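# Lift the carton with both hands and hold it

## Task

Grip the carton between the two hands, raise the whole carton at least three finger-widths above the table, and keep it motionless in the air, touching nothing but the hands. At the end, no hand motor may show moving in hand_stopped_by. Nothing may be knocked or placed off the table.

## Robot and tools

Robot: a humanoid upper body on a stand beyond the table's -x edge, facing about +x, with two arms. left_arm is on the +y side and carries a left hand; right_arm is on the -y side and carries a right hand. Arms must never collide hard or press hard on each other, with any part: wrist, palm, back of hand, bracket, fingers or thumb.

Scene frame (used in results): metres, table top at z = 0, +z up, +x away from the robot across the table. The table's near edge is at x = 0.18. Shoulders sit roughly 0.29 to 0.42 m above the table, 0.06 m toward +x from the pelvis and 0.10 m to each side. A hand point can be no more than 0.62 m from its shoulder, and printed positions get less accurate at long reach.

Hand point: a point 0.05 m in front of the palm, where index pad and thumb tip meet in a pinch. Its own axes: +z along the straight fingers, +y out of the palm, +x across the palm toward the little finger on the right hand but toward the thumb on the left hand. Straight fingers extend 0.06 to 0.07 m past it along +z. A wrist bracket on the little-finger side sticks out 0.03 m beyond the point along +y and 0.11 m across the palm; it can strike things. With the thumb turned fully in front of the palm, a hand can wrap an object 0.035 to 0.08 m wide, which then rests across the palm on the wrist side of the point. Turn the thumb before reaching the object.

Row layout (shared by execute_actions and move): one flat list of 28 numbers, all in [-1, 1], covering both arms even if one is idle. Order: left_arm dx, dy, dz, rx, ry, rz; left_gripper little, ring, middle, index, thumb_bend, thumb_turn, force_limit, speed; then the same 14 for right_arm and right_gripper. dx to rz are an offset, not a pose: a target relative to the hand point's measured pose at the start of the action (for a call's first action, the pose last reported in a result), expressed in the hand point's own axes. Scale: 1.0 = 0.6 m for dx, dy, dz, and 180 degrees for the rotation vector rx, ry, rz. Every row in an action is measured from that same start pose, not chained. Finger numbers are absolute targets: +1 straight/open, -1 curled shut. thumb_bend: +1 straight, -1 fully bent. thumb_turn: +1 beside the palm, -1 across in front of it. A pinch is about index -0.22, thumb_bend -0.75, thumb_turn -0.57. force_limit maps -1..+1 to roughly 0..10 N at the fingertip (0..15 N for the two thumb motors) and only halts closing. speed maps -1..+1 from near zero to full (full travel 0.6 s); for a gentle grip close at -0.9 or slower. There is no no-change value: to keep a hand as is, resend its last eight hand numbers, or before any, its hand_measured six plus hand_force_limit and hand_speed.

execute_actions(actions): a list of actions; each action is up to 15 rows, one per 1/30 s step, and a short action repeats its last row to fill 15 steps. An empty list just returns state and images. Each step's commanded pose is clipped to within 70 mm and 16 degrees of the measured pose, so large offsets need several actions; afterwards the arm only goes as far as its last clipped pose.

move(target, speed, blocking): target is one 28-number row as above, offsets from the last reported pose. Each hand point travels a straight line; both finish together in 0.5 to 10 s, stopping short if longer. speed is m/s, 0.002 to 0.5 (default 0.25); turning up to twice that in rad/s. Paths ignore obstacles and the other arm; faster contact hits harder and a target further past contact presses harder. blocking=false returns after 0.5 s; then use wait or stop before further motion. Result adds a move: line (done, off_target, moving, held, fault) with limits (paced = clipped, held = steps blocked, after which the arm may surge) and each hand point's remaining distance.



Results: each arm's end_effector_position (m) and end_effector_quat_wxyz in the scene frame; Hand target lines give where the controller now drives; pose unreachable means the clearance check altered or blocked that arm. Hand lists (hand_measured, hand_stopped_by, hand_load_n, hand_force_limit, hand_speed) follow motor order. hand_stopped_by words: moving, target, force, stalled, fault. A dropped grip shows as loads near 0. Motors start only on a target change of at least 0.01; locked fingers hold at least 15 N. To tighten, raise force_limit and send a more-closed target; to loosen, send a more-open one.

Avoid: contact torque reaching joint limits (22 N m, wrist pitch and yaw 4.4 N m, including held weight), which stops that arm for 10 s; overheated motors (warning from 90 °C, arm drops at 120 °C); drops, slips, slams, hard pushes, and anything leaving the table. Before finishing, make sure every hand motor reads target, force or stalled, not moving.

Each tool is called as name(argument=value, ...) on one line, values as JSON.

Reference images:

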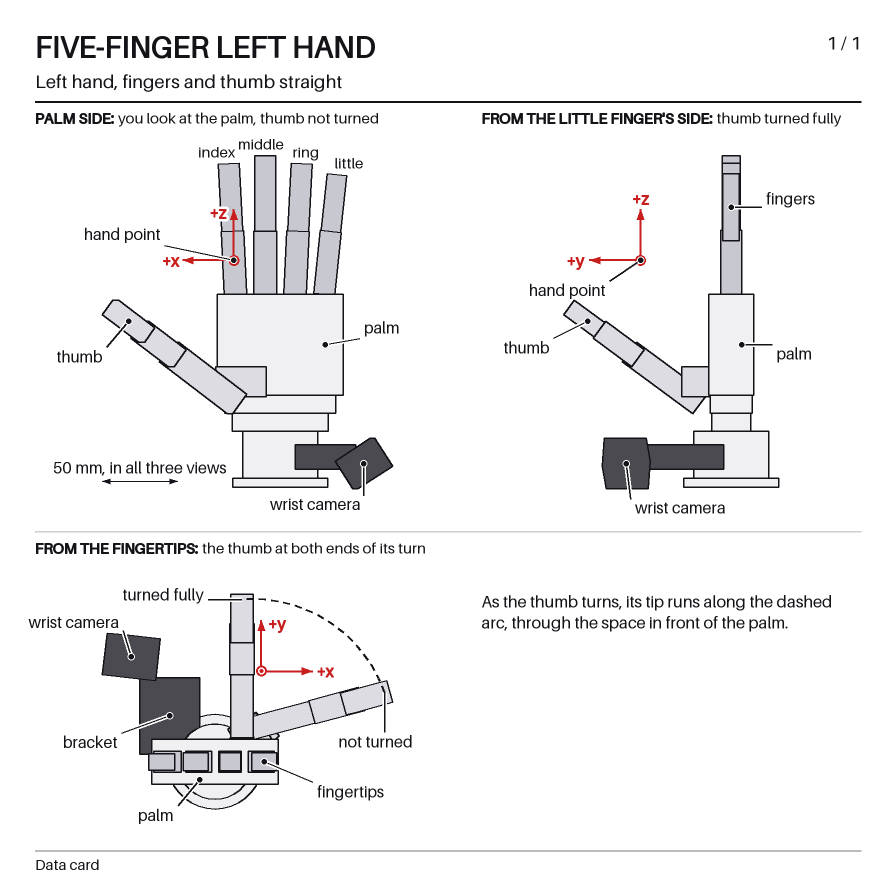

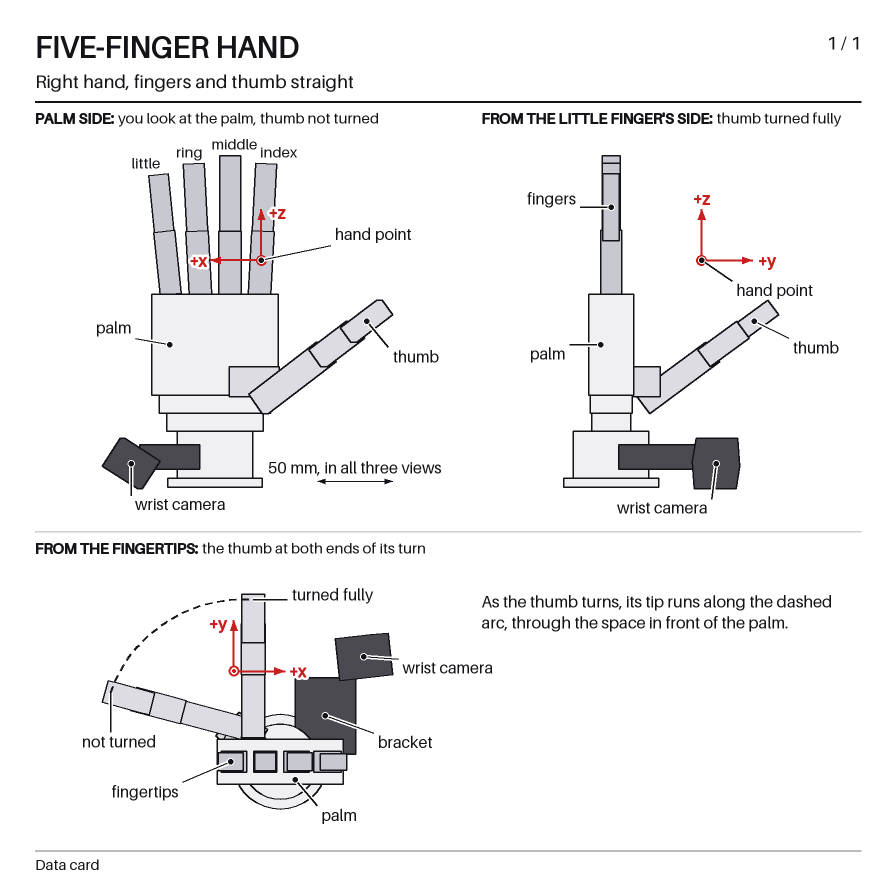

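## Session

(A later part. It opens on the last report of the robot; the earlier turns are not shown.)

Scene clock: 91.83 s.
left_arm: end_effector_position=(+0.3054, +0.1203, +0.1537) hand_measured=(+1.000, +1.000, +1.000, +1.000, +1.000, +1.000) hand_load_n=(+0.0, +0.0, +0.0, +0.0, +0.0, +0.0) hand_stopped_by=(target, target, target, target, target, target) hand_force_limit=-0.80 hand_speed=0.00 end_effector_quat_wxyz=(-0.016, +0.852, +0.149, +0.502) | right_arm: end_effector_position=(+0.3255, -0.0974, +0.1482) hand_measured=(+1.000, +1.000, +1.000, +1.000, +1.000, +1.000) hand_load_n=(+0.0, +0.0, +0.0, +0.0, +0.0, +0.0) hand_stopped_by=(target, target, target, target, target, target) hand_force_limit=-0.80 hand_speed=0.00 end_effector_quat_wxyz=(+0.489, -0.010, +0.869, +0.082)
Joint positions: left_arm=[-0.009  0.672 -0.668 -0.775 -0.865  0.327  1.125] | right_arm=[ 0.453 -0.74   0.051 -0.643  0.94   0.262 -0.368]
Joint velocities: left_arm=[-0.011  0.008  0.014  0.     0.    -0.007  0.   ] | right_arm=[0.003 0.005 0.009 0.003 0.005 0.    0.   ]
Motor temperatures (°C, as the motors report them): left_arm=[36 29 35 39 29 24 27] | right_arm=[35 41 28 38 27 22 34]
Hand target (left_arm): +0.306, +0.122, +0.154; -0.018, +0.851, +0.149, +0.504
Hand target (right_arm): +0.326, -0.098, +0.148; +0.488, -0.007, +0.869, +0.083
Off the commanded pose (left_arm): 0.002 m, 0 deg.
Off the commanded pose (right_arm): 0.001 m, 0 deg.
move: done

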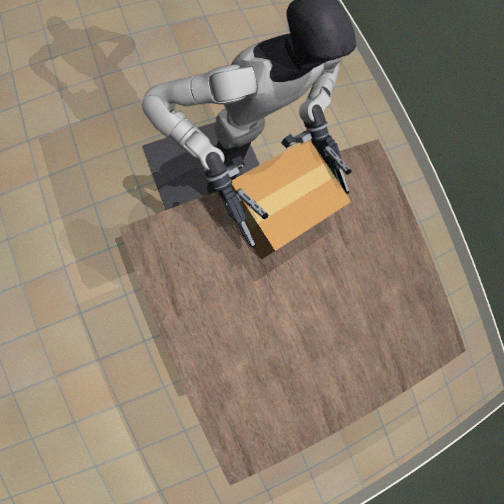

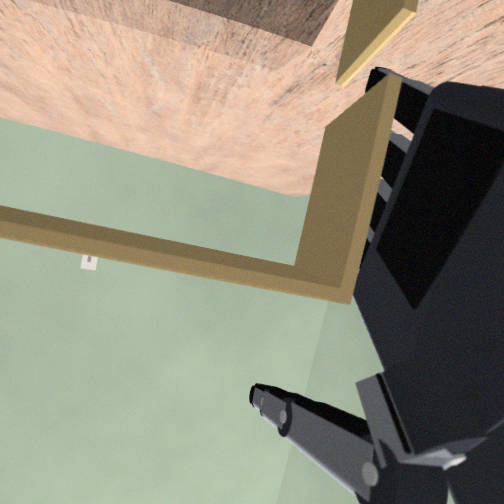

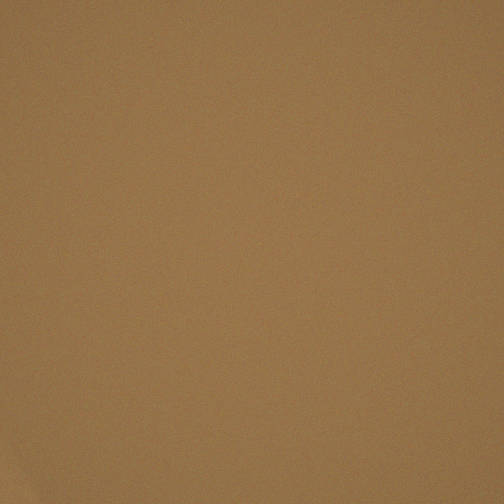

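execute_actions(actions=[[[-0.001,0.005,0,0,0,0,1,1,1,1,1,1,-0.8,0,0.001,0.005,0,0,0,0,1,1,1,1,1,1,-0.8,0],[-0.002,0.010,0,0,0,0,1,1,1,1,1,1,-0.8,0,0.002,0.010,0,0,0,0,1,1,1,1,1,1,-0.8,0],[-0.003,0.017,-0.003,-0.005,-0.001,-0.002,1,1,1,1,1,1,-0.8,0,0.002,0.017,-0.002,-0.004,0.001,0.002,1,1,1,1,1,1,-0.8,0],[-0.004,0.024,-0.006,-0.009,-0.002,-0.004,1,1,1,1,1,1,-0.8,0,0.003,0.024,-0.004,-0.009,0.001,0.004,1,1,1,1,1,1,-0.8,0],[-0.005,0.031,-0.008,-0.014,-0.003,-0.006,1,1,1,1,1,1,-0.8,0,0.003,0.031,-0.007,-0.013,0.002,0.006,1,1,1,1,1,1,-0.8,0],[-0.006,0.038,-0.011,-0.018,-0.004,-0.008,1,1,1,1,1,1,-0.8,0,0.004,0.038,-0.009,-0.018,0.002,0.008,1,1,1,1,1,1,-0.8,0],[-0.007,0.045,-0.014,-0.023,-0.005,-0.010,1,1,1,1,1,1,-0.8,0,0.004,0.045,-0.011,-0.022,0.003,0.010,1,1,1,1,1,1,-0.8,0],[-0.008,0.052,-0.017,-0.028,-0.006,-0.012,1,1,1,1,1,1,-0.8,0,0.005,0.052,-0.013,-0.027,0.004,0.012,1,1,1,1,1,1,-0.8,0],[-0.009,0.059,-0.020,-0.032,-0.007,-0.014,1,1,1,1,1,1,-0.8,0,0.005,0.059,-0.015,-0.031,0.004,0.014,1,1,1,1,1,1,-0.8,0],[-0.010,0.066,-0.022,-0.037,-0.008,-0.016,1,1,1,1,1,1,-0.8,0,0.006,0.066,-0.018,-0.036,0.005,0.016,1,1,1,1,1,1,-0.8,0],[-0.011,0.073,-0.025,-0.041,-0.009,-0.018,1,1,1,1,1,1,-0.8,0,0.006,0.073,-0.020,-0.040,0.005,0.018,1,1,1,1,1,1,-0.8,0],[-0.012,0.080,-0.028,-0.046,-0.010,-0.020,1,1,1,1,1,1,-0.8,0,0.007,0.080,-0.022,-0.045,0.006,0.020,1,1,1,1,1,1,-0.8,0]]])

execute_actions(actions=[])

Scene clock: 92.93 s.
left_arm: end_effector_position=(+0.3052, +0.1132, +0.1541) hand_measured=(+1.000, +1.000, +1.000, +1.000, +1.000, +1.000) hand_load_n=(+0.0, +0.0, +0.0, +0.0, +0.0, +0.0) hand_stopped_by=(target, target, target, target, target, target) hand_force_limit=-0.80 hand_speed=0.00 end_effector_quat_wxyz=(-0.021, +0.848, +0.151, +0.508) | right_arm: end_effector_position=(+0.3227, -0.0938, +0.1472) hand_measured=(+1.000, +1.000, +1.000, +1.000, +1.000, +1.000) hand_load_n=(+0.0, +0.0, +0.0, +0.0, +0.0, +0.0) hand_stopped_by=(target, target, target, target, target, target) hand_force_limit=-0.80 hand_speed=0.00 end_effector_quat_wxyz=(+0.488, -0.008, +0.869, +0.077)
Joint positions: left_arm=[-0.021  0.633 -0.717 -0.762 -0.812  0.323  1.157] | right_arm=[ 0.457 -0.732  0.077 -0.662  0.924  0.259 -0.403]
Joint velocities: left_arm=[ 0.009 -0.009 -0.051  0.012  0.031 -0.05   0.026] | right_arm=[ 0.02  -0.026  0.012  0.008  0.009 -0.036 -0.003]
Motor temperatures (°C, as the motors report them): left_arm=[36 29 35 39 29 24 27] | right_arm=[34 41 28 37 27 22 34]
Hand target (left_arm): +0.299, +0.073, +0.164; +0.063, +0.853, +0.140, +0.498
Hand target (right_arm): +0.307, -0.055, +0.159; +0.475, -0.018, +0.865, +0.157
Off the commanded pose (left_arm): 0.044 m, 10 deg.
Off the commanded pose (right_arm): 0.046 m, 9 deg.

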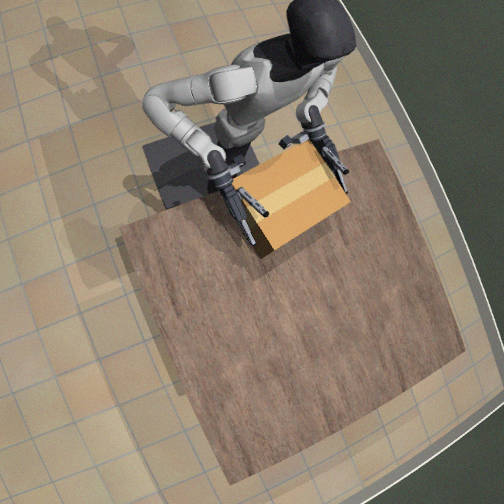

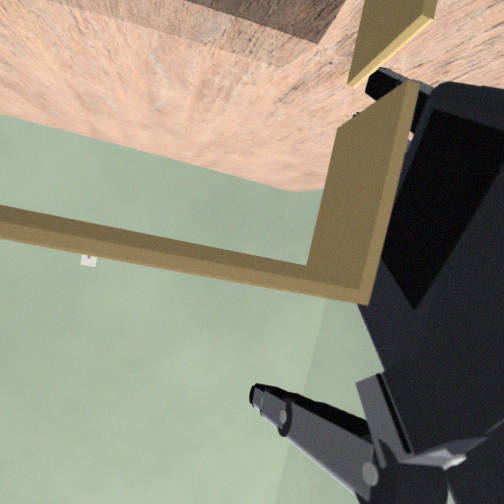

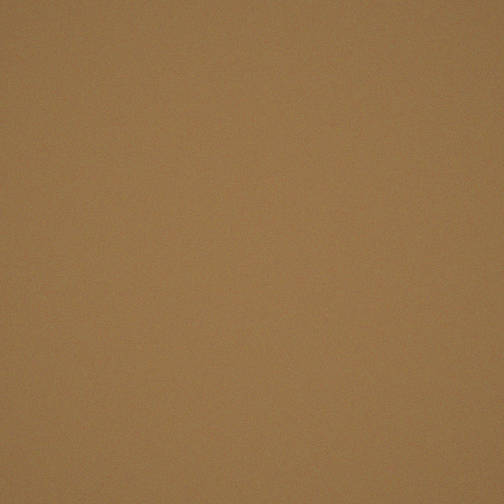

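Scene clock: 92.93 s.
left_arm: end_effector_position=(+0.3052, +0.1132, +0.1541) hand_measured=(+1.000, +1.000, +1.000, +1.000, +1.000, +1.000) hand_load_n=(+0.0, +0.0, +0.0, +0.0, +0.0, +0.0) hand_stopped_by=(target, target, target, target, target, target) hand_force_limit=-0.80 hand_speed=0.00 end_effector_quat_wxyz=(-0.021, +0.848, +0.151, +0.508) | right_arm: end_effector_position=(+0.3227, -0.0938, +0.1472) hand_measured=(+1.000, +1.000, +1.000, +1.000, +1.000, +1.000) hand_load_n=(+0.0, +0.0, +0.0, +0.0, +0.0, +0.0) hand_stopped_by=(target, target, target, target, target, target) hand_force_limit=-0.80 hand_speed=0.00 end_effector_quat_wxyz=(+0.488, -0.008, +0.869, +0.077)
Joint positions: left_arm=[-0.021  0.633 -0.717 -0.762 -0.812  0.323  1.157] | right_arm=[ 0.457 -0.732  0.077 -0.662  0.924  0.259 -0.403]
Joint velocities: left_arm=[ 0.009 -0.009 -0.051  0.012  0.031 -0.05   0.026] | right_arm=[ 0.02  -0.026  0.012  0.008  0.009 -0.036 -0.003]
Motor temperatures (°C, as the motors report them): left_arm=[36 29 35 39 29 24 27] | right_arm=[34 41 28 37 27 22 34]
Hand target (left_arm): +0.299, +0.073, +0.164; +0.063, +0.853, +0.140, +0.498
Hand target (right_arm): +0.307, -0.055, +0.159; +0.475, -0.018, +0.865, +0.157
Off the commanded pose (left_arm): 0.044 m, 10 deg.
Off the commanded pose (right_arm): 0.046 m, 9 deg.

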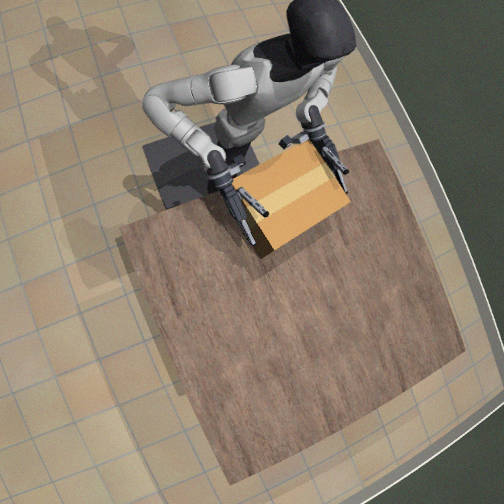

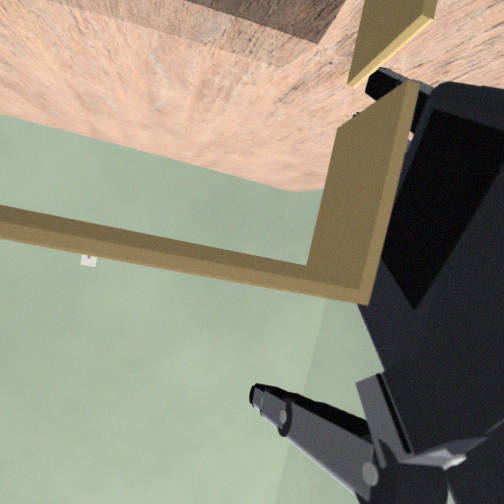

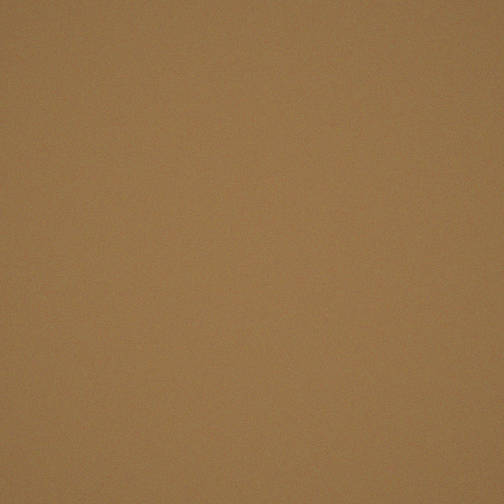

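execute_actions(actions=[[[-0.009,0.071,-0.027,-0.051,-0.014,-0.021,1,1,1,1,1,1,-0.8,0,0.002,0.075,-0.021,-0.049,0.006,0.021,1,1,1,1,1,1,-0.8,0],[-0.007,0.073,-0.028,-0.052,-0.014,-0.022,1,1,1,1,1,1,-0.8,0,0,0.076,-0.022,-0.050,0.005,0.022,1,1,1,1,1,1,-0.8,0],[-0.005,0.075,-0.029,-0.053,-0.013,-0.022,1,1,1,1,1,1,-0.8,0,-0.002,0.077,-0.023,-0.051,0.004,0.022,1,1,1,1,1,1,-0.8,0],[-0.003,0.077,-0.030,-0.054,-0.012,-0.023,1,1,1,1,1,1,-0.8,0,-0.004,0.078,-0.024,-0.051,0.004,0.022,1,1,1,1,1,1,-0.8,0],[-0.001,0.078,-0.031,-0.055,-0.012,-0.023,1,1,1,1,1,1,-0.8,0,-0.006,0.079,-0.025,-0.052,0.003,0.023,1,1,1,1,1,1,-0.8,0],[0.001,0.079,-0.032,-0.055,-0.011,-0.023,1,1,1,1,1,1,-0.8,0,-0.008,0.080,-0.025,-0.052,0.002,0.023,1,1,1,1,1,1,-0.8,0],[0.003,0.079,-0.033,-0.055,-0.010,-0.023,1,1,1,1,1,1,-0.8,0,-0.010,0.080,-0.026,-0.052,0.002,0.023,1,1,1,1,1,1,-0.8,0],[0.005,0.080,-0.033,-0.055,-0.010,-0.023,1,1,1,1,1,1,-0.8,0,-0.012,0.081,-0.026,-0.052,0.001,0.023,1,1,1,1,1,1,-0.8,0],[0.007,0.080,-0.034,-0.055,-0.009,-0.023,1,1,1,1,1,1,-0.8,0,-0.014,0.081,-0.027,-0.052,0,0.023,1,1,1,1,1,1,-0.8,0],[0.009,0.080,-0.035,-0.055,-0.008,-0.023,1,1,1,1,1,1,-0.8,0,-0.016,0.081,-0.028,-0.052,0,0.023,1,1,1,1,1,1,-0.8,0],[0.011,0.081,-0.035,-0.055,-0.008,-0.023,1,1,1,1,1,1,-0.8,0,-0.018,0.082,-0.028,-0.052,-0.001,0.023,1,1,1,1,1,1,-0.8,0],[0.013,0.081,-0.036,-0.055,-0.007,-0.023,1,1,1,1,1,1,-0.8,0,-0.020,0.082,-0.029,-0.052,-0.002,0.023,1,1,1,1,1,1,-0.8,0]]])

Scene clock: 94.00 s.
left_arm: end_effector_position=(+0.3065, +0.1144, +0.1602) hand_measured=(+1.000, +1.000, +1.000, +1.000, +1.000, +1.000) hand_load_n=(+0.0, +0.0, +0.0, +0.0, +0.0, +0.0) hand_stopped_by=(target, target, target, target, target, target) hand_force_limit=-0.80 hand_speed=0.00 end_effector_quat_wxyz=(-0.031, +0.844, +0.148, +0.514) | right_arm: end_effector_position=(+0.3311, -0.0926, +0.1761) hand_measured=(+1.000, +1.000, +1.000, +1.000, +1.000, +1.000) hand_load_n=(+0.0, +0.0, +0.0, +0.0, +0.0, +0.0) hand_stopped_by=(target, target, target, target, target, target) hand_force_limit=-0.80 hand_speed=0.00 end_effector_quat_wxyz=(+0.521, +0.004, +0.849, +0.089)
Joint positions: left_arm=[-0.047  0.64  -0.73  -0.782 -0.815  0.339  1.2  ] | right_arm=[ 0.457 -0.751  0.05  -0.715  0.957  0.215 -0.427]
Joint velocities: left_arm=[-0.009  0.034  0.008 -0.025 -0.051  0.019  0.099] | right_arm=[-0.133 -0.08   0.    -0.118  0.057 -0.162 -0.1  ]
Motor temperatures (°C, as the motors report them): left_arm=[36 29 35 39 29 24 28] | right_arm=[34 41 28 38 27 22 35]
Hand target (left_arm): +0.301, +0.068, +0.180; +0.072, +0.845, +0.137, +0.511
Hand target (right_arm): +0.308, -0.051, +0.175; +0.485, -0.017, +0.858, +0.166
Off the commanded pose (left_arm): 0.053 m, 12 deg.
Off the commanded pose (right_arm): 0.049 m, 10 deg.

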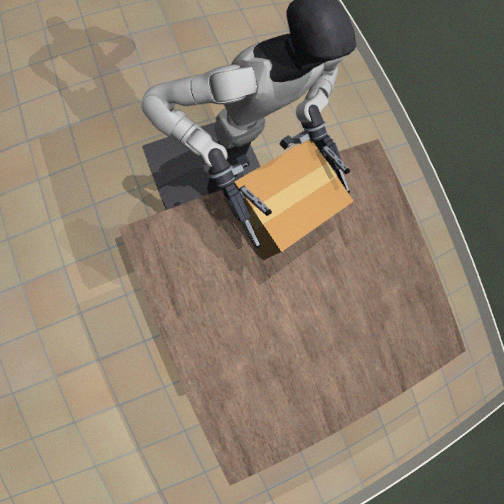

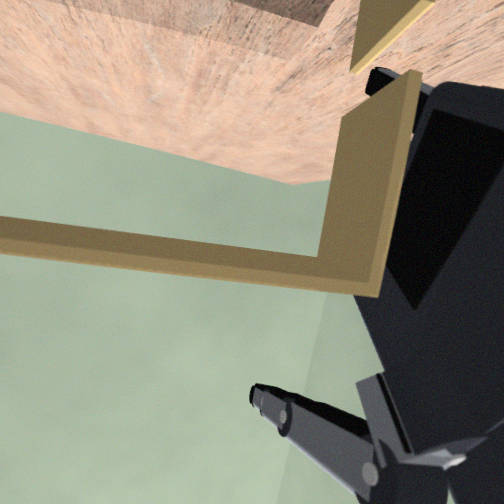

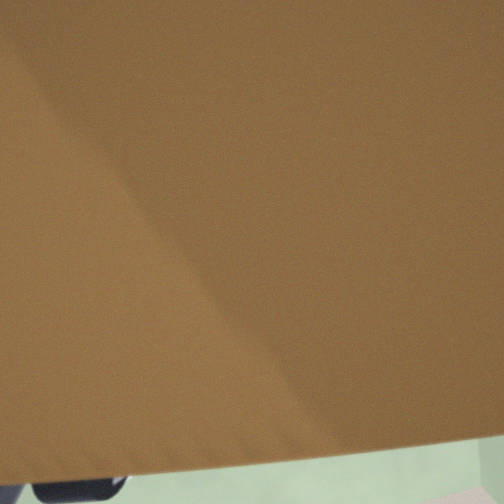

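execute_actions(actions=[])

Scene clock: 94.17 s.
left_arm: end_effector_position=(+0.3063, +0.1147, +0.1596) hand_measured=(+1.000, +1.000, +1.000, +1.000, +1.000, +1.000) hand_load_n=(+0.0, +0.0, +0.0, +0.0, +0.0, +0.0) hand_stopped_by=(target, target, target, target, target, target) hand_force_limit=-0.80 hand_speed=0.00 end_effector_quat_wxyz=(-0.032, +0.845, +0.148, +0.513) | right_arm: end_effector_position=(+0.3311, -0.0925, +0.1766) hand_measured=(+1.000, +1.000, +1.000, +1.000, +1.000, +1.000) hand_load_n=(+0.0, +0.0, +0.0, +0.0, +0.0, +0.0) hand_stopped_by=(target, target, target, target, target, target) hand_force_limit=-0.80 hand_speed=0.00 end_effector_quat_wxyz=(+0.520, +0.006, +0.849, +0.089)
Joint positions: left_arm=[-0.047  0.643 -0.73  -0.782 -0.818  0.34   1.203] | right_arm=[ 0.457 -0.755  0.053 -0.718  0.962  0.211 -0.435]
Joint velocities: left_arm=[-0.003  0.    -0.008  0.006  0.002  0.     0.004] | right_arm=[ 0.021 -0.014  0.     0.008  0.     0.    -0.011]
Motor temperatures (°C, as the motors report them): left_arm=[36 29 35 39 29 24 28] | right_arm=[34 41 28 38 27 22 35]
Hand target (left_arm): +0.301, +0.068, +0.180; +0.072, +0.845, +0.137, +0.511
Hand target (right_arm): +0.308, -0.051, +0.175; +0.485, -0.017, +0.858, +0.166
Off the commanded pose (left_arm): 0.053 m, 12 deg.
Off the commanded pose (right_arm): 0.049 m, 10 deg.

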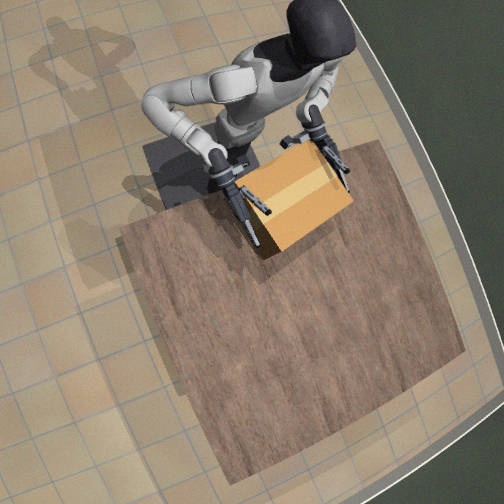

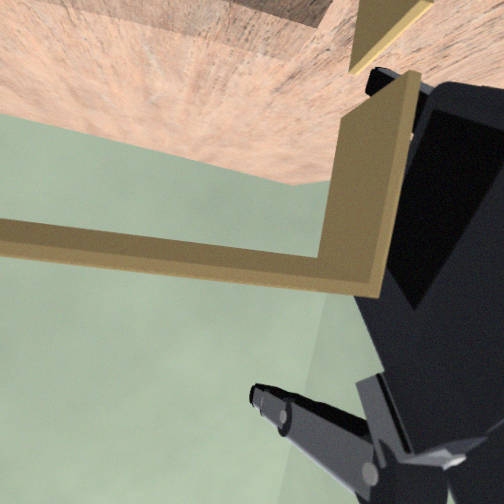

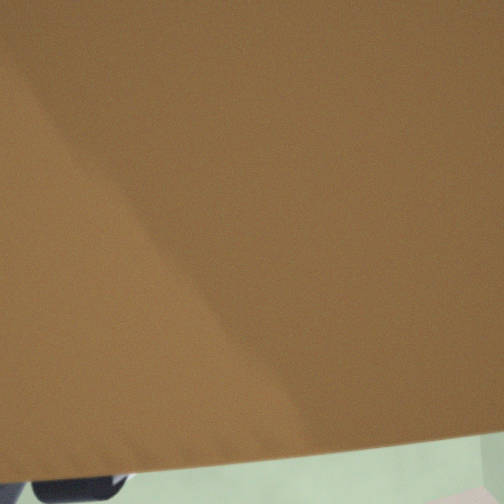

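execute_actions(actions=[[[0.008,0.083,-0.034,-0.059,-0.011,-0.028,1,1,1,1,1,1,-0.8,0,0.028,0.075,-0.017,-0.049,0.023,0.015,1,1,1,1,1,1,-0.8,0],[0.012,0.083,-0.034,-0.059,-0.011,-0.028,1,1,1,1,1,1,-0.8,0,0.027,0.075,-0.017,-0.049,0.023,0.015,1,1,1,1,1,1,-0.8,0],[0.016,0.084,-0.035,-0.059,-0.011,-0.028,1,1,1,1,1,1,-0.8,0,0.025,0.076,-0.016,-0.049,0.022,0.015,1,1,1,1,1,1,-0.8,0],[0.020,0.084,-0.036,-0.059,-0.011,-0.028,1,1,1,1,1,1,-0.8,0,0.023,0.076,-0.016,-0.049,0.022,0.015,1,1,1,1,1,1,-0.8,0],[0.024,0.085,-0.036,-0.059,-0.011,-0.028,1,1,1,1,1,1,-0.8,0,0.022,0.077,-0.015,-0.049,0.021,0.015,1,1,1,1,1,1,-0.8,0],[0.028,0.085,-0.037,-0.059,-0.011,-0.028,1,1,1,1,1,1,-0.8,0,0.020,0.077,-0.014,-0.049,0.021,0.015,1,1,1,1,1,1,-0.8,0],[0.032,0.086,-0.038,-0.059,-0.011,-0.028,1,1,1,1,1,1,-0.8,0,0.018,0.078,-0.014,-0.049,0.020,0.015,1,1,1,1,1,1,-0.8,0],[0.036,0.086,-0.039,-0.059,-0.011,-0.028,1,1,1,1,1,1,-0.8,0,0.016,0.078,-0.013,-0.049,0.020,0.015,1,1,1,1,1,1,-0.8,0],[0.040,0.087,-0.039,-0.059,-0.011,-0.028,1,1,1,1,1,1,-0.8,0,0.015,0.079,-0.012,-0.049,0.019,0.015,1,1,1,1,1,1,-0.8,0],[0.044,0.087,-0.040,-0.059,-0.011,-0.028,1,1,1,1,1,1,-0.8,0,0.013,0.079,-0.012,-0.049,0.019,0.015,1,1,1,1,1,1,-0.8,0]]])

Scene clock: 96.47 s.
left_arm: end_effector_position=(+0.3167, +0.1172, +0.1898) hand_measured=(+1.000, +1.000, +1.000, +1.000, +1.000, +1.000) hand_load_n=(+0.0, +0.0, +0.0, +0.0, +0.0, +0.0) hand_stopped_by=(target, target, target, target, target, target) hand_force_limit=-0.80 hand_speed=0.00 end_effector_quat_wxyz=(-0.029, +0.836, +0.160, +0.524) | right_arm: end_effector_position=(+0.3365, -0.0911, +0.1792) hand_measured=(+1.000, +1.000, +1.000, +1.000, +1.000, +1.000) hand_load_n=(+0.0, +0.0, +0.0, +0.0, +0.0, +0.0) hand_stopped_by=(target, target, target, target, target, target) hand_force_limit=-0.80 hand_speed=0.00 end_effector_quat_wxyz=(+0.519, +0.003, +0.850, +0.085)
Joint positions: left_arm=[-0.149  0.633 -0.678 -0.872 -0.951  0.43   1.33 ] | right_arm=[ 0.421 -0.805  0.068 -0.721  1.005  0.209 -0.482]
Joint velocities: left_arm=[-0.278 -0.121  0.101 -0.222  0.    -0.116  0.098] | right_arm=[ 0.06  -0.112  0.097  0.084 -0.002  0.036 -0.103]
Motor temperatures (°C, as the motors report them): left_arm=[36 30 35 40 29 24 30] | right_arm=[35 41 29 40 27 22 40]
Hand target (left_arm): +0.308, +0.069, +0.203; +0.072, +0.845, +0.138, +0.512
Hand target (right_arm): +0.315, -0.049, +0.183; +0.491, -0.018, +0.855, +0.167
Off the commanded pose (left_arm): 0.053 m, 12 deg.
Off the commanded pose (right_arm): 0.049 m, 10 deg.

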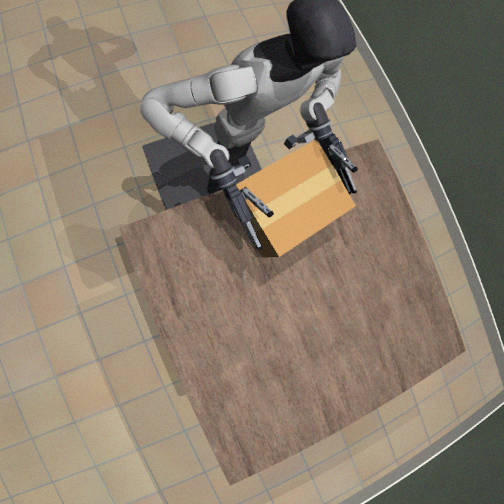

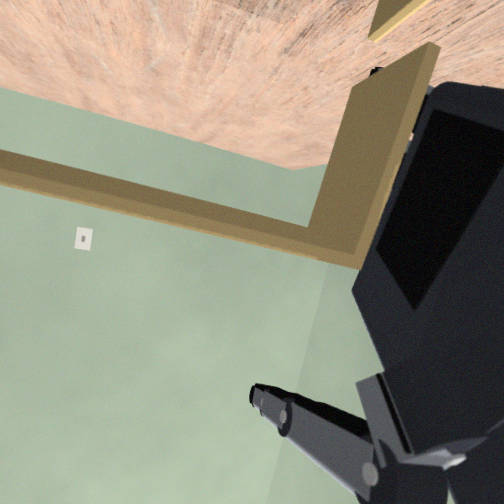

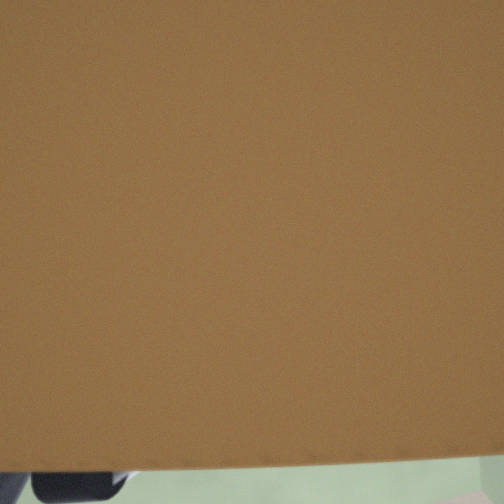

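execute_actions(actions=[])

zoom_image(camera="cam_high", region=[190, 90, 390, 290])

Scene clock: 96.67 s.
left_arm: end_effector_position=(+0.3209, +0.1160, +0.2052) hand_measured=(+1.000, +1.000, +1.000, +1.000, +1.000, +1.000) hand_load_n=(+0.0, +0.0, +0.0, +0.0, +0.0, +0.0) hand_stopped_by=(target, target, target, target, target, target) hand_force_limit=-0.80 hand_speed=0.00 end_effector_quat_wxyz=(-0.015, +0.824, +0.170, +0.540) | right_arm: end_effector_position=(+0.3292, -0.0928, +0.1616) hand_measured=(+1.000, +1.000, +1.000, +1.000, +1.000, +1.000) hand_load_n=(+0.0, +0.0, +0.0, +0.0, +0.0, +0.0) hand_stopped_by=(target, target, target, target, target, target) hand_force_limit=-0.80 hand_speed=0.00 end_effector_quat_wxyz=(+0.494, -0.003, +0.866, +0.075)
Joint positions: left_arm=[-0.172  0.622 -0.671 -0.89  -0.951  0.416  1.333] | right_arm=[ 0.435 -0.813  0.087 -0.706  1.005  0.233 -0.488]
Joint velocities: left_arm=[-0.041 -0.005  0.025 -0.002  0.006 -0.005 -0.005] | right_arm=[0.055 0.011 0.066 0.025 0.032 0.045 0.   ]
Motor temperatures (°C, as the motors report them): left_arm=[36 30 35 40 29 24 31] | right_arm=[35 41 29 40 27 22 40]
Hand target (left_arm): +0.308, +0.069, +0.203; +0.072, +0.845, +0.138, +0.512
Hand target (right_arm): +0.315, -0.049, +0.183; +0.491, -0.018, +0.855, +0.167
Off the commanded pose (left_arm): 0.051 m, 11 deg.
Off the commanded pose (right_arm): 0.052 m, 11 deg.

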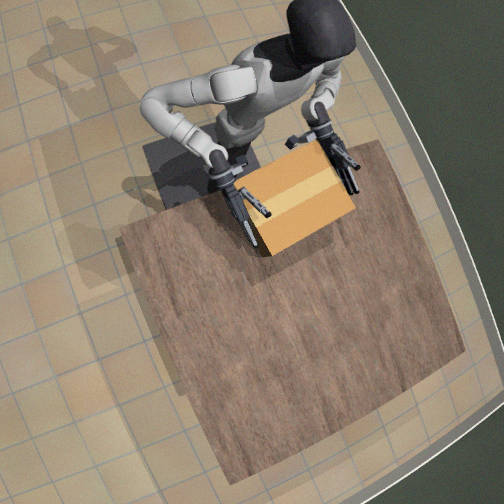

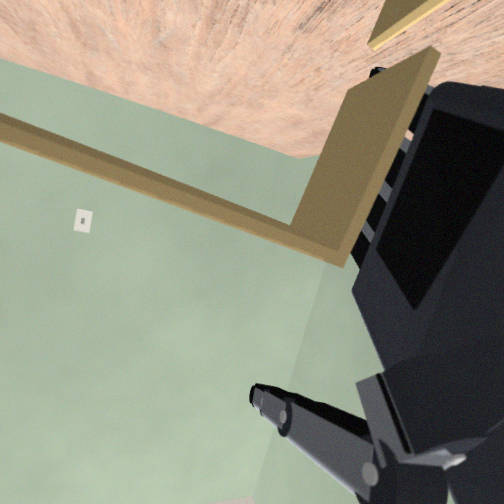

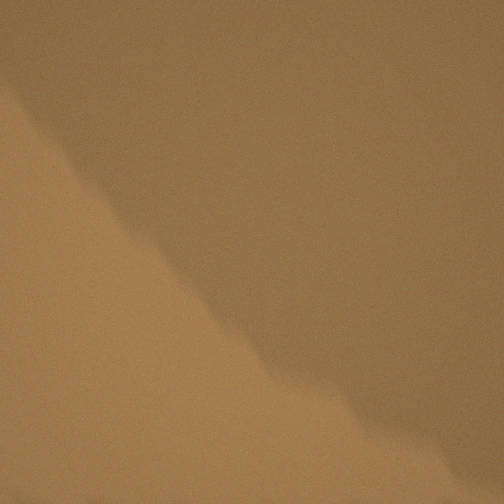

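Region (190, 90, 390, 290) of cam_high's 504x504 image, scaled by 2.520, with more detail than that image has.

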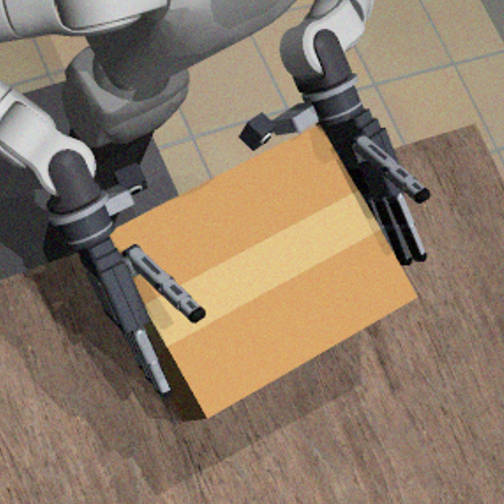

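execute_actions(actions=[[[-0.040,0.067,-0.027,-0.055,-0.033,-0.011,1,1,1,1,1,1,-0.8,0,-0.009,0.078,-0.020,-0.052,0,0.021,1,1,1,1,1,1,-0.8,0],[-0.044,0.062,-0.022,-0.052,-0.033,-0.009,1,1,1,1,1,1,-0.8,0,-0.006,0.073,-0.017,-0.050,0.001,0.019,1,1,1,1,1,1,-0.8,0],[-0.049,0.056,-0.018,-0.049,-0.033,-0.008,1,1,1,1,1,1,-0.8,0,-0.003,0.069,-0.014,-0.047,0.001,0.018,1,1,1,1,1,1,-0.8,0],[-0.054,0.051,-0.014,-0.046,-0.033,-0.006,1,1,1,1,1,1,-0.8,0,0,0.064,-0.011,-0.045,0.002,0.016,1,1,1,1,1,1,-0.8,0],[-0.058,0.046,-0.010,-0.043,-0.033,-0.004,1,1,1,1,1,1,-0.8,0,0.003,0.059,-0.008,-0.042,0.003,0.015,1,1,1,1,1,1,-0.8,0],[-0.063,0.041,-0.005,-0.040,-0.034,-0.002,1,1,1,1,1,1,-0.8,0,0.005,0.054,-0.006,-0.040,0.004,0.014,1,1,1,1,1,1,-0.8,0],[-0.068,0.036,-0.001,-0.037,-0.034,0,1,1,1,1,1,1,-0.8,0,0.008,0.049,-0.003,-0.037,0.005,0.012,1,1,1,1,1,1,-0.8,0],[-0.073,0.030,0.003,-0.034,-0.034,0.002,1,1,1,1,1,1,-0.8,0,0.011,0.045,0,-0.035,0.005,0.011,1,1,1,1,1,1,-0.8,0],[-0.077,0.025,0.008,-0.031,-0.034,0.003,1,1,1,1,1,1,-0.8,0,0.014,0.040,0.003,-0.032,0.006,0.009,1,1,1,1,1,1,-0.8,0],[-0.082,0.020,0.012,-0.028,-0.034,0.005,1,1,1,1,1,1,-0.8,0,0.017,0.035,0.006,-0.030,0.007,0.008,1,1,1,1,1,1,-0.8,0],[-0.081,0.011,0.015,-0.023,-0.033,0.007,1,1,1,1,1,1,-0.8,0,0.017,0.026,0.008,-0.025,0.006,0.006,1,1,1,1,1,1,-0.8,0],[-0.080,0.002,0.018,-0.018,-0.032,0.009,1,1,1,1,1,1,-0.8,0,0.016,0.017,0.010,-0.020,0.006,0.004,1,1,1,1,1,1,-0.8,0],[-0.079,-0.007,0.020,-0.013,-0.031,0.011,1,1,1,1,1,1,-0.8,0,0.016,0.008,0.013,-0.016,0.005,0.002,1,1,1,1,1,1,-0.8,0],[-0.078,-0.016,0.023,-0.008,-0.030,0.013,1,1,1,1,1,1,-0.8,0,0.015,-0.001,0.015,-0.011,0.005,0,1,1,1,1,1,1,-0.8,0],[-0.077,-0.025,0.026,-0.003,-0.029,0.015,1,1,1,1,1,1,-0.8,0,0.015,-0.010,0.017,-0.006,0.004,-0.002,1,1,1,1,1,1,-0.8,0]]])

wait(seconds=0.3)

zoom_image(camera="cam_high", region=[190, 90, 390, 290])

Scene clock: 97.87 s.
left_arm: end_effector_position=(+0.3143, +0.1159, +0.1579) hand_measured=(+1.000, +1.000, +1.000, +1.000, +1.000, +1.000) hand_load_n=(+0.0, +0.0, +0.0, +0.0, +0.0, +0.0) hand_stopped_by=(target, target, target, target, target, target) hand_force_limit=-0.80 hand_speed=0.00 end_effector_quat_wxyz=(-0.012, +0.850, +0.146, +0.505) | right_arm: end_effector_position=(+0.3328, -0.0926, +0.1498) hand_measured=(+1.000, +1.000, +1.000, +1.000, +1.000, +1.000) hand_load_n=(+0.0, +0.0, +0.0, +0.0, +0.0, +0.0) hand_stopped_by=(target, target, target, target, target, target) hand_force_limit=-0.80 hand_speed=0.00 end_effector_quat_wxyz=(+0.489, -0.011, +0.868, +0.085)
Joint positions: left_arm=[-0.088  0.679 -0.697 -0.755 -0.914  0.32   1.163] | right_arm=[ 0.397 -0.807  0.112 -0.624  0.992  0.216 -0.424]
Joint velocities: left_arm=[ 0.104  0.144  0.089  0.003 -0.034 -0.124 -0.225] | right_arm=[ 0.006 -0.008 -0.06   0.153  0.032 -0.014  0.192]
Motor temperatures (°C, as the motors report them): left_arm=[36 30 35 40 29 24 31] | right_arm=[35 41 29 40 27 22 40]
Hand target (left_arm): +0.314, +0.122, +0.156; -0.017, +0.851, +0.147, +0.503
Hand target (right_arm): +0.334, -0.097, +0.149; +0.489, -0.009, +0.868, +0.082
Off the commanded pose (left_arm): 0.006 m, 1 deg.
Off the commanded pose (right_arm): 0.005 m, 0 deg.

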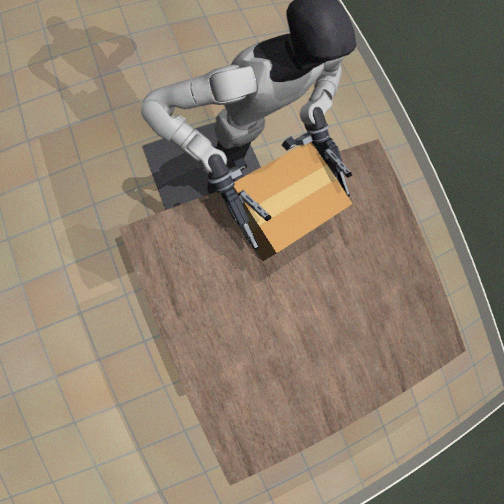

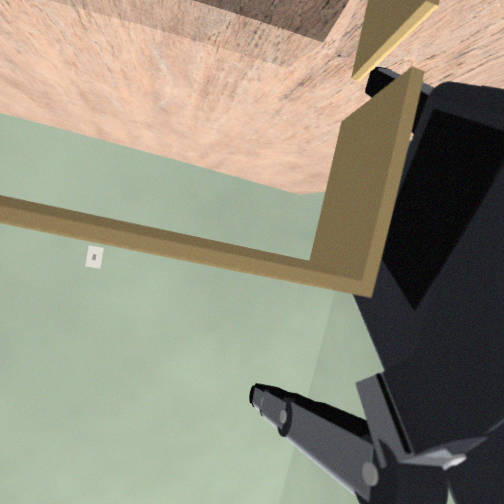

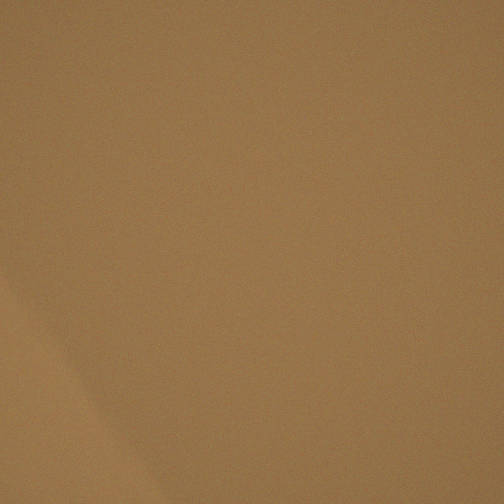

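Scene clock: 98.17 s.
left_arm: end_effector_position=(+0.3139, +0.1215, +0.1565) hand_measured=(+1.000, +1.000, +1.000, +1.000, +1.000, +1.000) hand_load_n=(+0.0, +0.0, +0.0, +0.0, +0.0, +0.0) hand_stopped_by=(target, target, target, target, target, target) hand_force_limit=-0.80 hand_speed=0.00 end_effector_quat_wxyz=(-0.018, +0.851, +0.146, +0.505) | right_arm: end_effector_position=(+0.3343, -0.0961, +0.1487) hand_measured=(+1.000, +1.000, +1.000, +1.000, +1.000, +1.000) hand_load_n=(+0.0, +0.0, +0.0, +0.0, +0.0, +0.0) hand_stopped_by=(target, target, target, target, target, target) hand_force_limit=-0.80 hand_speed=0.00 end_effector_quat_wxyz=(+0.490, -0.010, +0.868, +0.082)
Joint positions: left_arm=[-0.078  0.698 -0.685 -0.755 -0.917  0.313  1.157] | right_arm=[ 0.397 -0.81   0.104 -0.61   0.993  0.212 -0.415]
Joint velocities: left_arm=[0.    0.008 0.008 0.    0.006 0.    0.   ] | right_arm=[-0.003 -0.025 -0.002  0.     0.012  0.     0.   ]
Motor temperatures (°C, as the motors report them): left_arm=[36 30 35 40 29 24 31] | right_arm=[34 41 29 40 27 22 40]
Hand target (left_arm): +0.314, +0.122, +0.156; -0.017, +0.851, +0.147, +0.503
Hand target (right_arm): +0.334, -0.097, +0.149; +0.489, -0.009, +0.868, +0.082
Off the commanded pose (left_arm): 0.002 m, 0 deg.
Off the commanded pose (right_arm): 0.001 m, 0 deg.
wait: 0.30 s; at rest by 0.27 s

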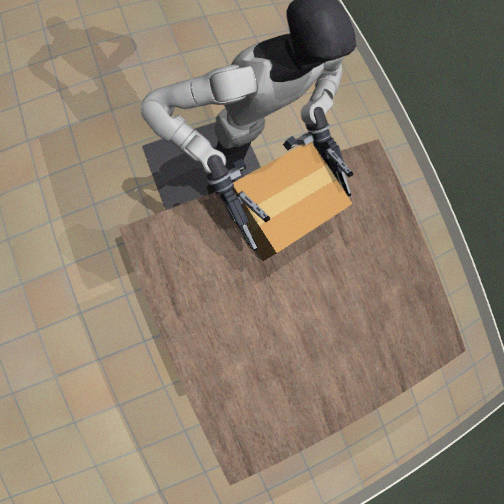

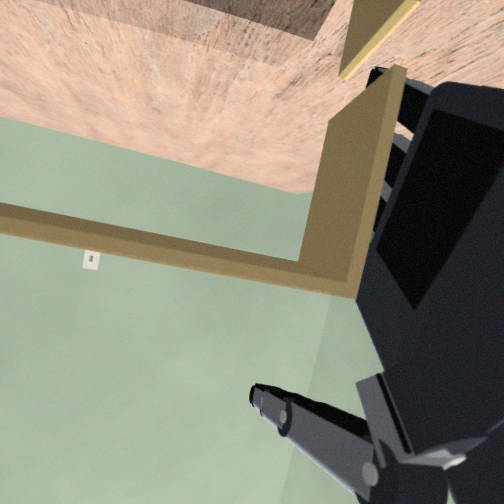

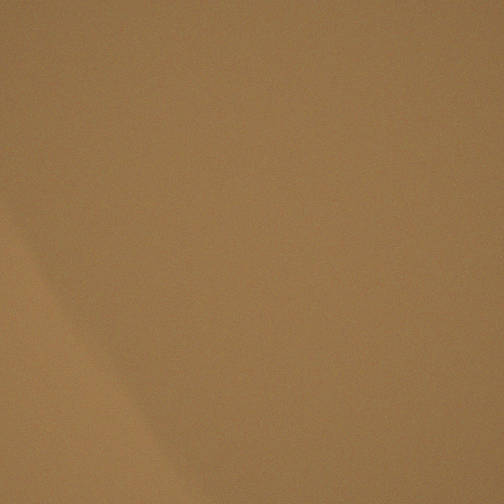

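Region (190, 90, 390, 290) of cam_high's 504x504 image, scaled by 2.520, with more detail than that image has.

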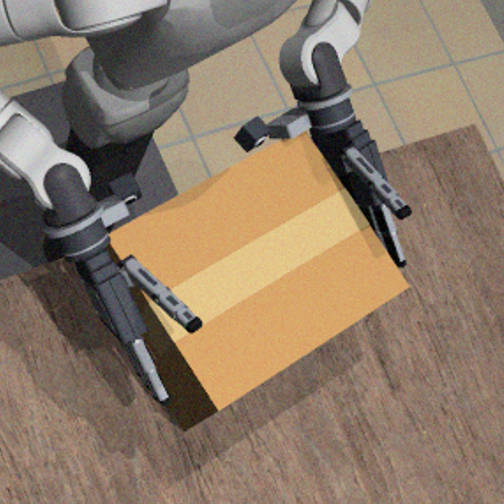

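execute_actions(actions=[[[-0.001,0.005,0,0,0,0,1,1,1,1,1,1,-0.7,-0.75,0.001,0.004,0,0,0,0,1,1,1,1,1,1,-0.7,-0.75],[-0.002,0.010,0,0,0,0,1,1,1,1,1,1,-0.7,-0.75,0.002,0.007,0,0,0,0,1,1,1,1,1,1,-0.7,-0.75],[-0.003,0.016,-0.002,-0.004,-0.001,-0.002,1,1,0.3,0.3,1,1,-0.7,-0.75,0.002,0.013,-0.002,-0.004,0,0.002,1,1,0.3,0.3,1,1,-0.7,-0.75],[-0.004,0.022,-0.005,-0.009,-0.002,-0.004,1,1,0.3,0.3,1,1,-0.7,-0.75,0.002,0.019,-0.004,-0.008,0.001,0.004,1,1,0.3,0.3,1,1,-0.7,-0.75],[-0.005,0.029,-0.007,-0.013,-0.004,-0.006,1,1,0.3,0.3,1,1,-0.7,-0.75,0.003,0.026,-0.005,-0.013,0.001,0.006,1,1,0.3,0.3,1,1,-0.7,-0.75],[-0.006,0.035,-0.010,-0.018,-0.005,-0.008,1,1,0.3,0.3,1,1,-0.7,-0.75,0.003,0.032,-0.007,-0.017,0.002,0.008,1,1,0.3,0.3,1,1,-0.7,-0.75],[-0.006,0.041,-0.012,-0.022,-0.006,-0.009,1,0.3,0.3,0.3,1,1,-0.7,-0.75,0.003,0.038,-0.009,-0.021,0.002,0.009,1,0.3,0.3,0.3,1,1,-0.7,-0.75],[-0.007,0.047,-0.014,-0.027,-0.007,-0.011,1,0.3,0.3,0.3,1,1,-0.7,-0.75,0.004,0.044,-0.011,-0.025,0.003,0.011,1,0.3,0.3,0.3,1,1,-0.7,-0.75],[-0.008,0.054,-0.017,-0.031,-0.009,-0.013,0.3,0.3,0.3,0.3,1,1,-0.7,-0.75,0.004,0.051,-0.012,-0.030,0.003,0.013,0.3,0.3,0.3,0.3,1,1,-0.7,-0.75],[-0.009,0.060,-0.019,-0.036,-0.010,-0.015,0.3,0.3,0.3,0.3,1,1,-0.7,-0.75,0.004,0.057,-0.014,-0.034,0.004,0.015,0.3,0.3,0.3,0.3,1,1,-0.7,-0.75]]])

wait(seconds=0.5)

Scene clock: 99.20 s.
left_arm: end_effector_position=(+0.3145, +0.1147, +0.1560) hand_measured=(+0.946, +0.918, +0.864, +0.864, +1.000, +1.000) hand_load_n=(+0.0, +0.0, +0.0, +0.0, +0.0, +0.0) hand_stopped_by=(moving, moving, moving, moving, target, target) hand_force_limit=-0.70 hand_speed=-0.75 end_effector_quat_wxyz=(-0.016, +0.850, +0.148, +0.505) | right_arm: end_effector_position=(+0.3325, -0.0916, +0.1484) hand_measured=(+0.946, +0.918, +0.862, +0.862, +1.000, +1.000) hand_load_n=(+0.0, +0.0, +0.0, +0.0, +0.0, +0.0) hand_stopped_by=(moving, moving, moving, moving, target, target) hand_force_limit=-0.70 hand_speed=-0.75 end_effector_quat_wxyz=(+0.489, -0.009, +0.868, +0.085)
Joint positions: left_arm=[-0.093  0.666 -0.712 -0.745 -0.9    0.317  1.176] | right_arm=[ 0.393 -0.802  0.123 -0.62   0.987  0.21  -0.429]
Joint velocities: left_arm=[-0.003  0.006 -0.008  0.002  0.009 -0.013  0.005] | right_arm=[-0.005 -0.003 -0.006  0.002 -0.002 -0.002  0.   ]
Motor temperatures (°C, as the motors report them): left_arm=[36 30 35 40 29 24 31] | right_arm=[34 41 29 40 27 22 39]
Hand target (left_arm): +0.310, +0.085, +0.162; +0.043, +0.855, +0.139, +0.499
Hand target (right_arm): +0.322, -0.065, +0.156; +0.481, -0.017, +0.865, +0.139
Off the commanded pose (left_arm): 0.032 m, 7 deg.
Off the commanded pose (right_arm): 0.031 m, 6 deg.

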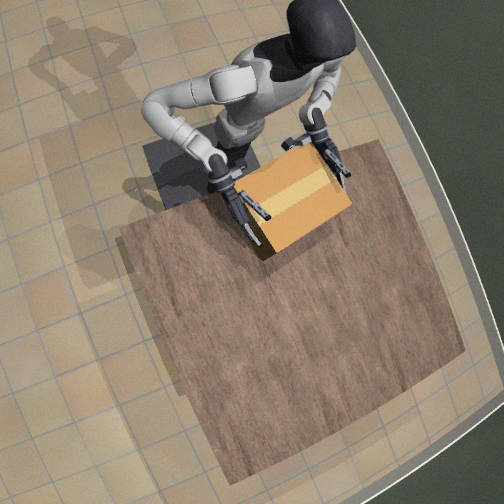

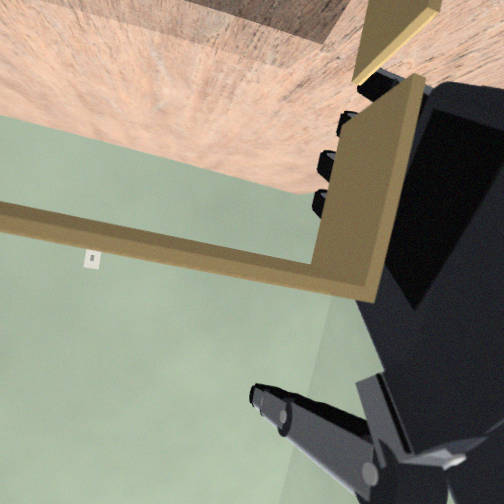

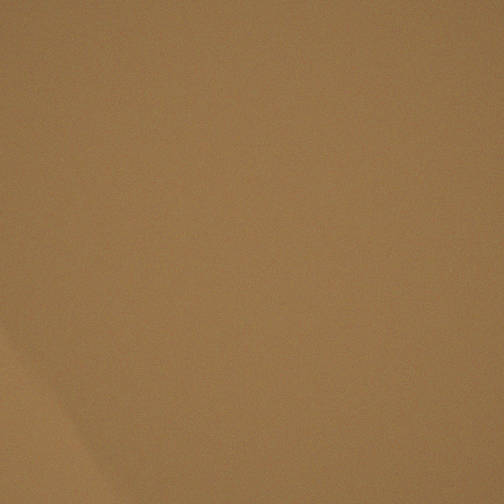

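Scene clock: 99.70 s.
left_arm: end_effector_position=(+0.3148, +0.1160, +0.1554) hand_measured=(+0.836, +0.808, +0.780, +0.696, +1.000, +1.000) hand_load_n=(+1.5, +1.5, +0.5, +2.0, +0.0, +0.0) hand_stopped_by=(force, force, force, force, target, target) hand_force_limit=-0.70 hand_speed=-0.75 end_effector_quat_wxyz=(-0.018, +0.850, +0.151, +0.504) | right_arm: end_effector_position=(+0.3327, -0.0924, +0.1481) hand_measured=(+0.906, +0.850, +0.822, +0.752, +1.000, +1.000) hand_load_n=(+0.5, +2.0, +1.5, +1.5, +0.0, +0.0) hand_stopped_by=(force, force, force, force, target, target) hand_force_limit=-0.70 hand_speed=-0.75 end_effector_quat_wxyz=(+0.489, -0.008, +0.868, +0.083)
Joint positions: left_arm=[-0.093  0.664 -0.713 -0.741 -0.899  0.313  1.181] | right_arm=[ 0.393 -0.802  0.124 -0.62   0.987  0.209 -0.433]
Joint velocities: left_arm=[-0.014 -0.003  0.     0.005 -0.015  0.     0.   ] | right_arm=[-0.005  0.008 -0.012  0.009  0.008  0.     0.   ]
Motor temperatures (°C, as the motors report them): left_arm=[36 30 35 40 29 24 31] | right_arm=[34 41 29 40 27 22 39]
Hand target (left_arm): +0.310, +0.085, +0.162; +0.043, +0.855, +0.139, +0.499
Hand target (right_arm): +0.322, -0.065, +0.156; +0.481, -0.017, +0.865, +0.139
Off the commanded pose (left_arm): 0.033 m, 7 deg.
Off the commanded pose (right_arm): 0.031 m, 7 deg.
wait: 0.50 s; no rest

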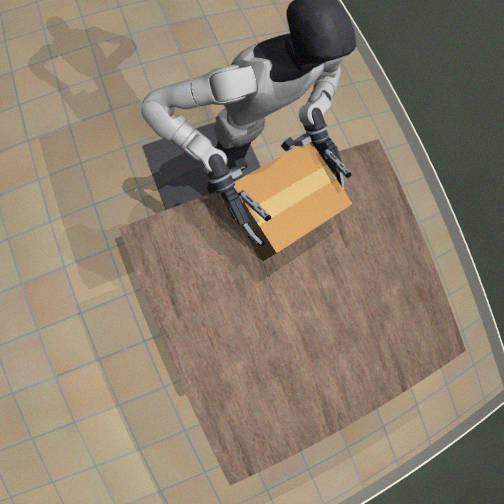

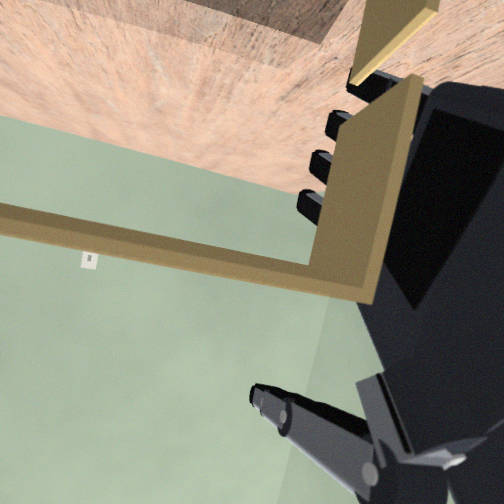

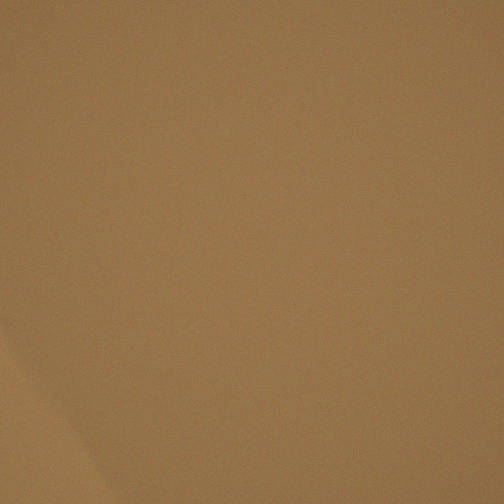

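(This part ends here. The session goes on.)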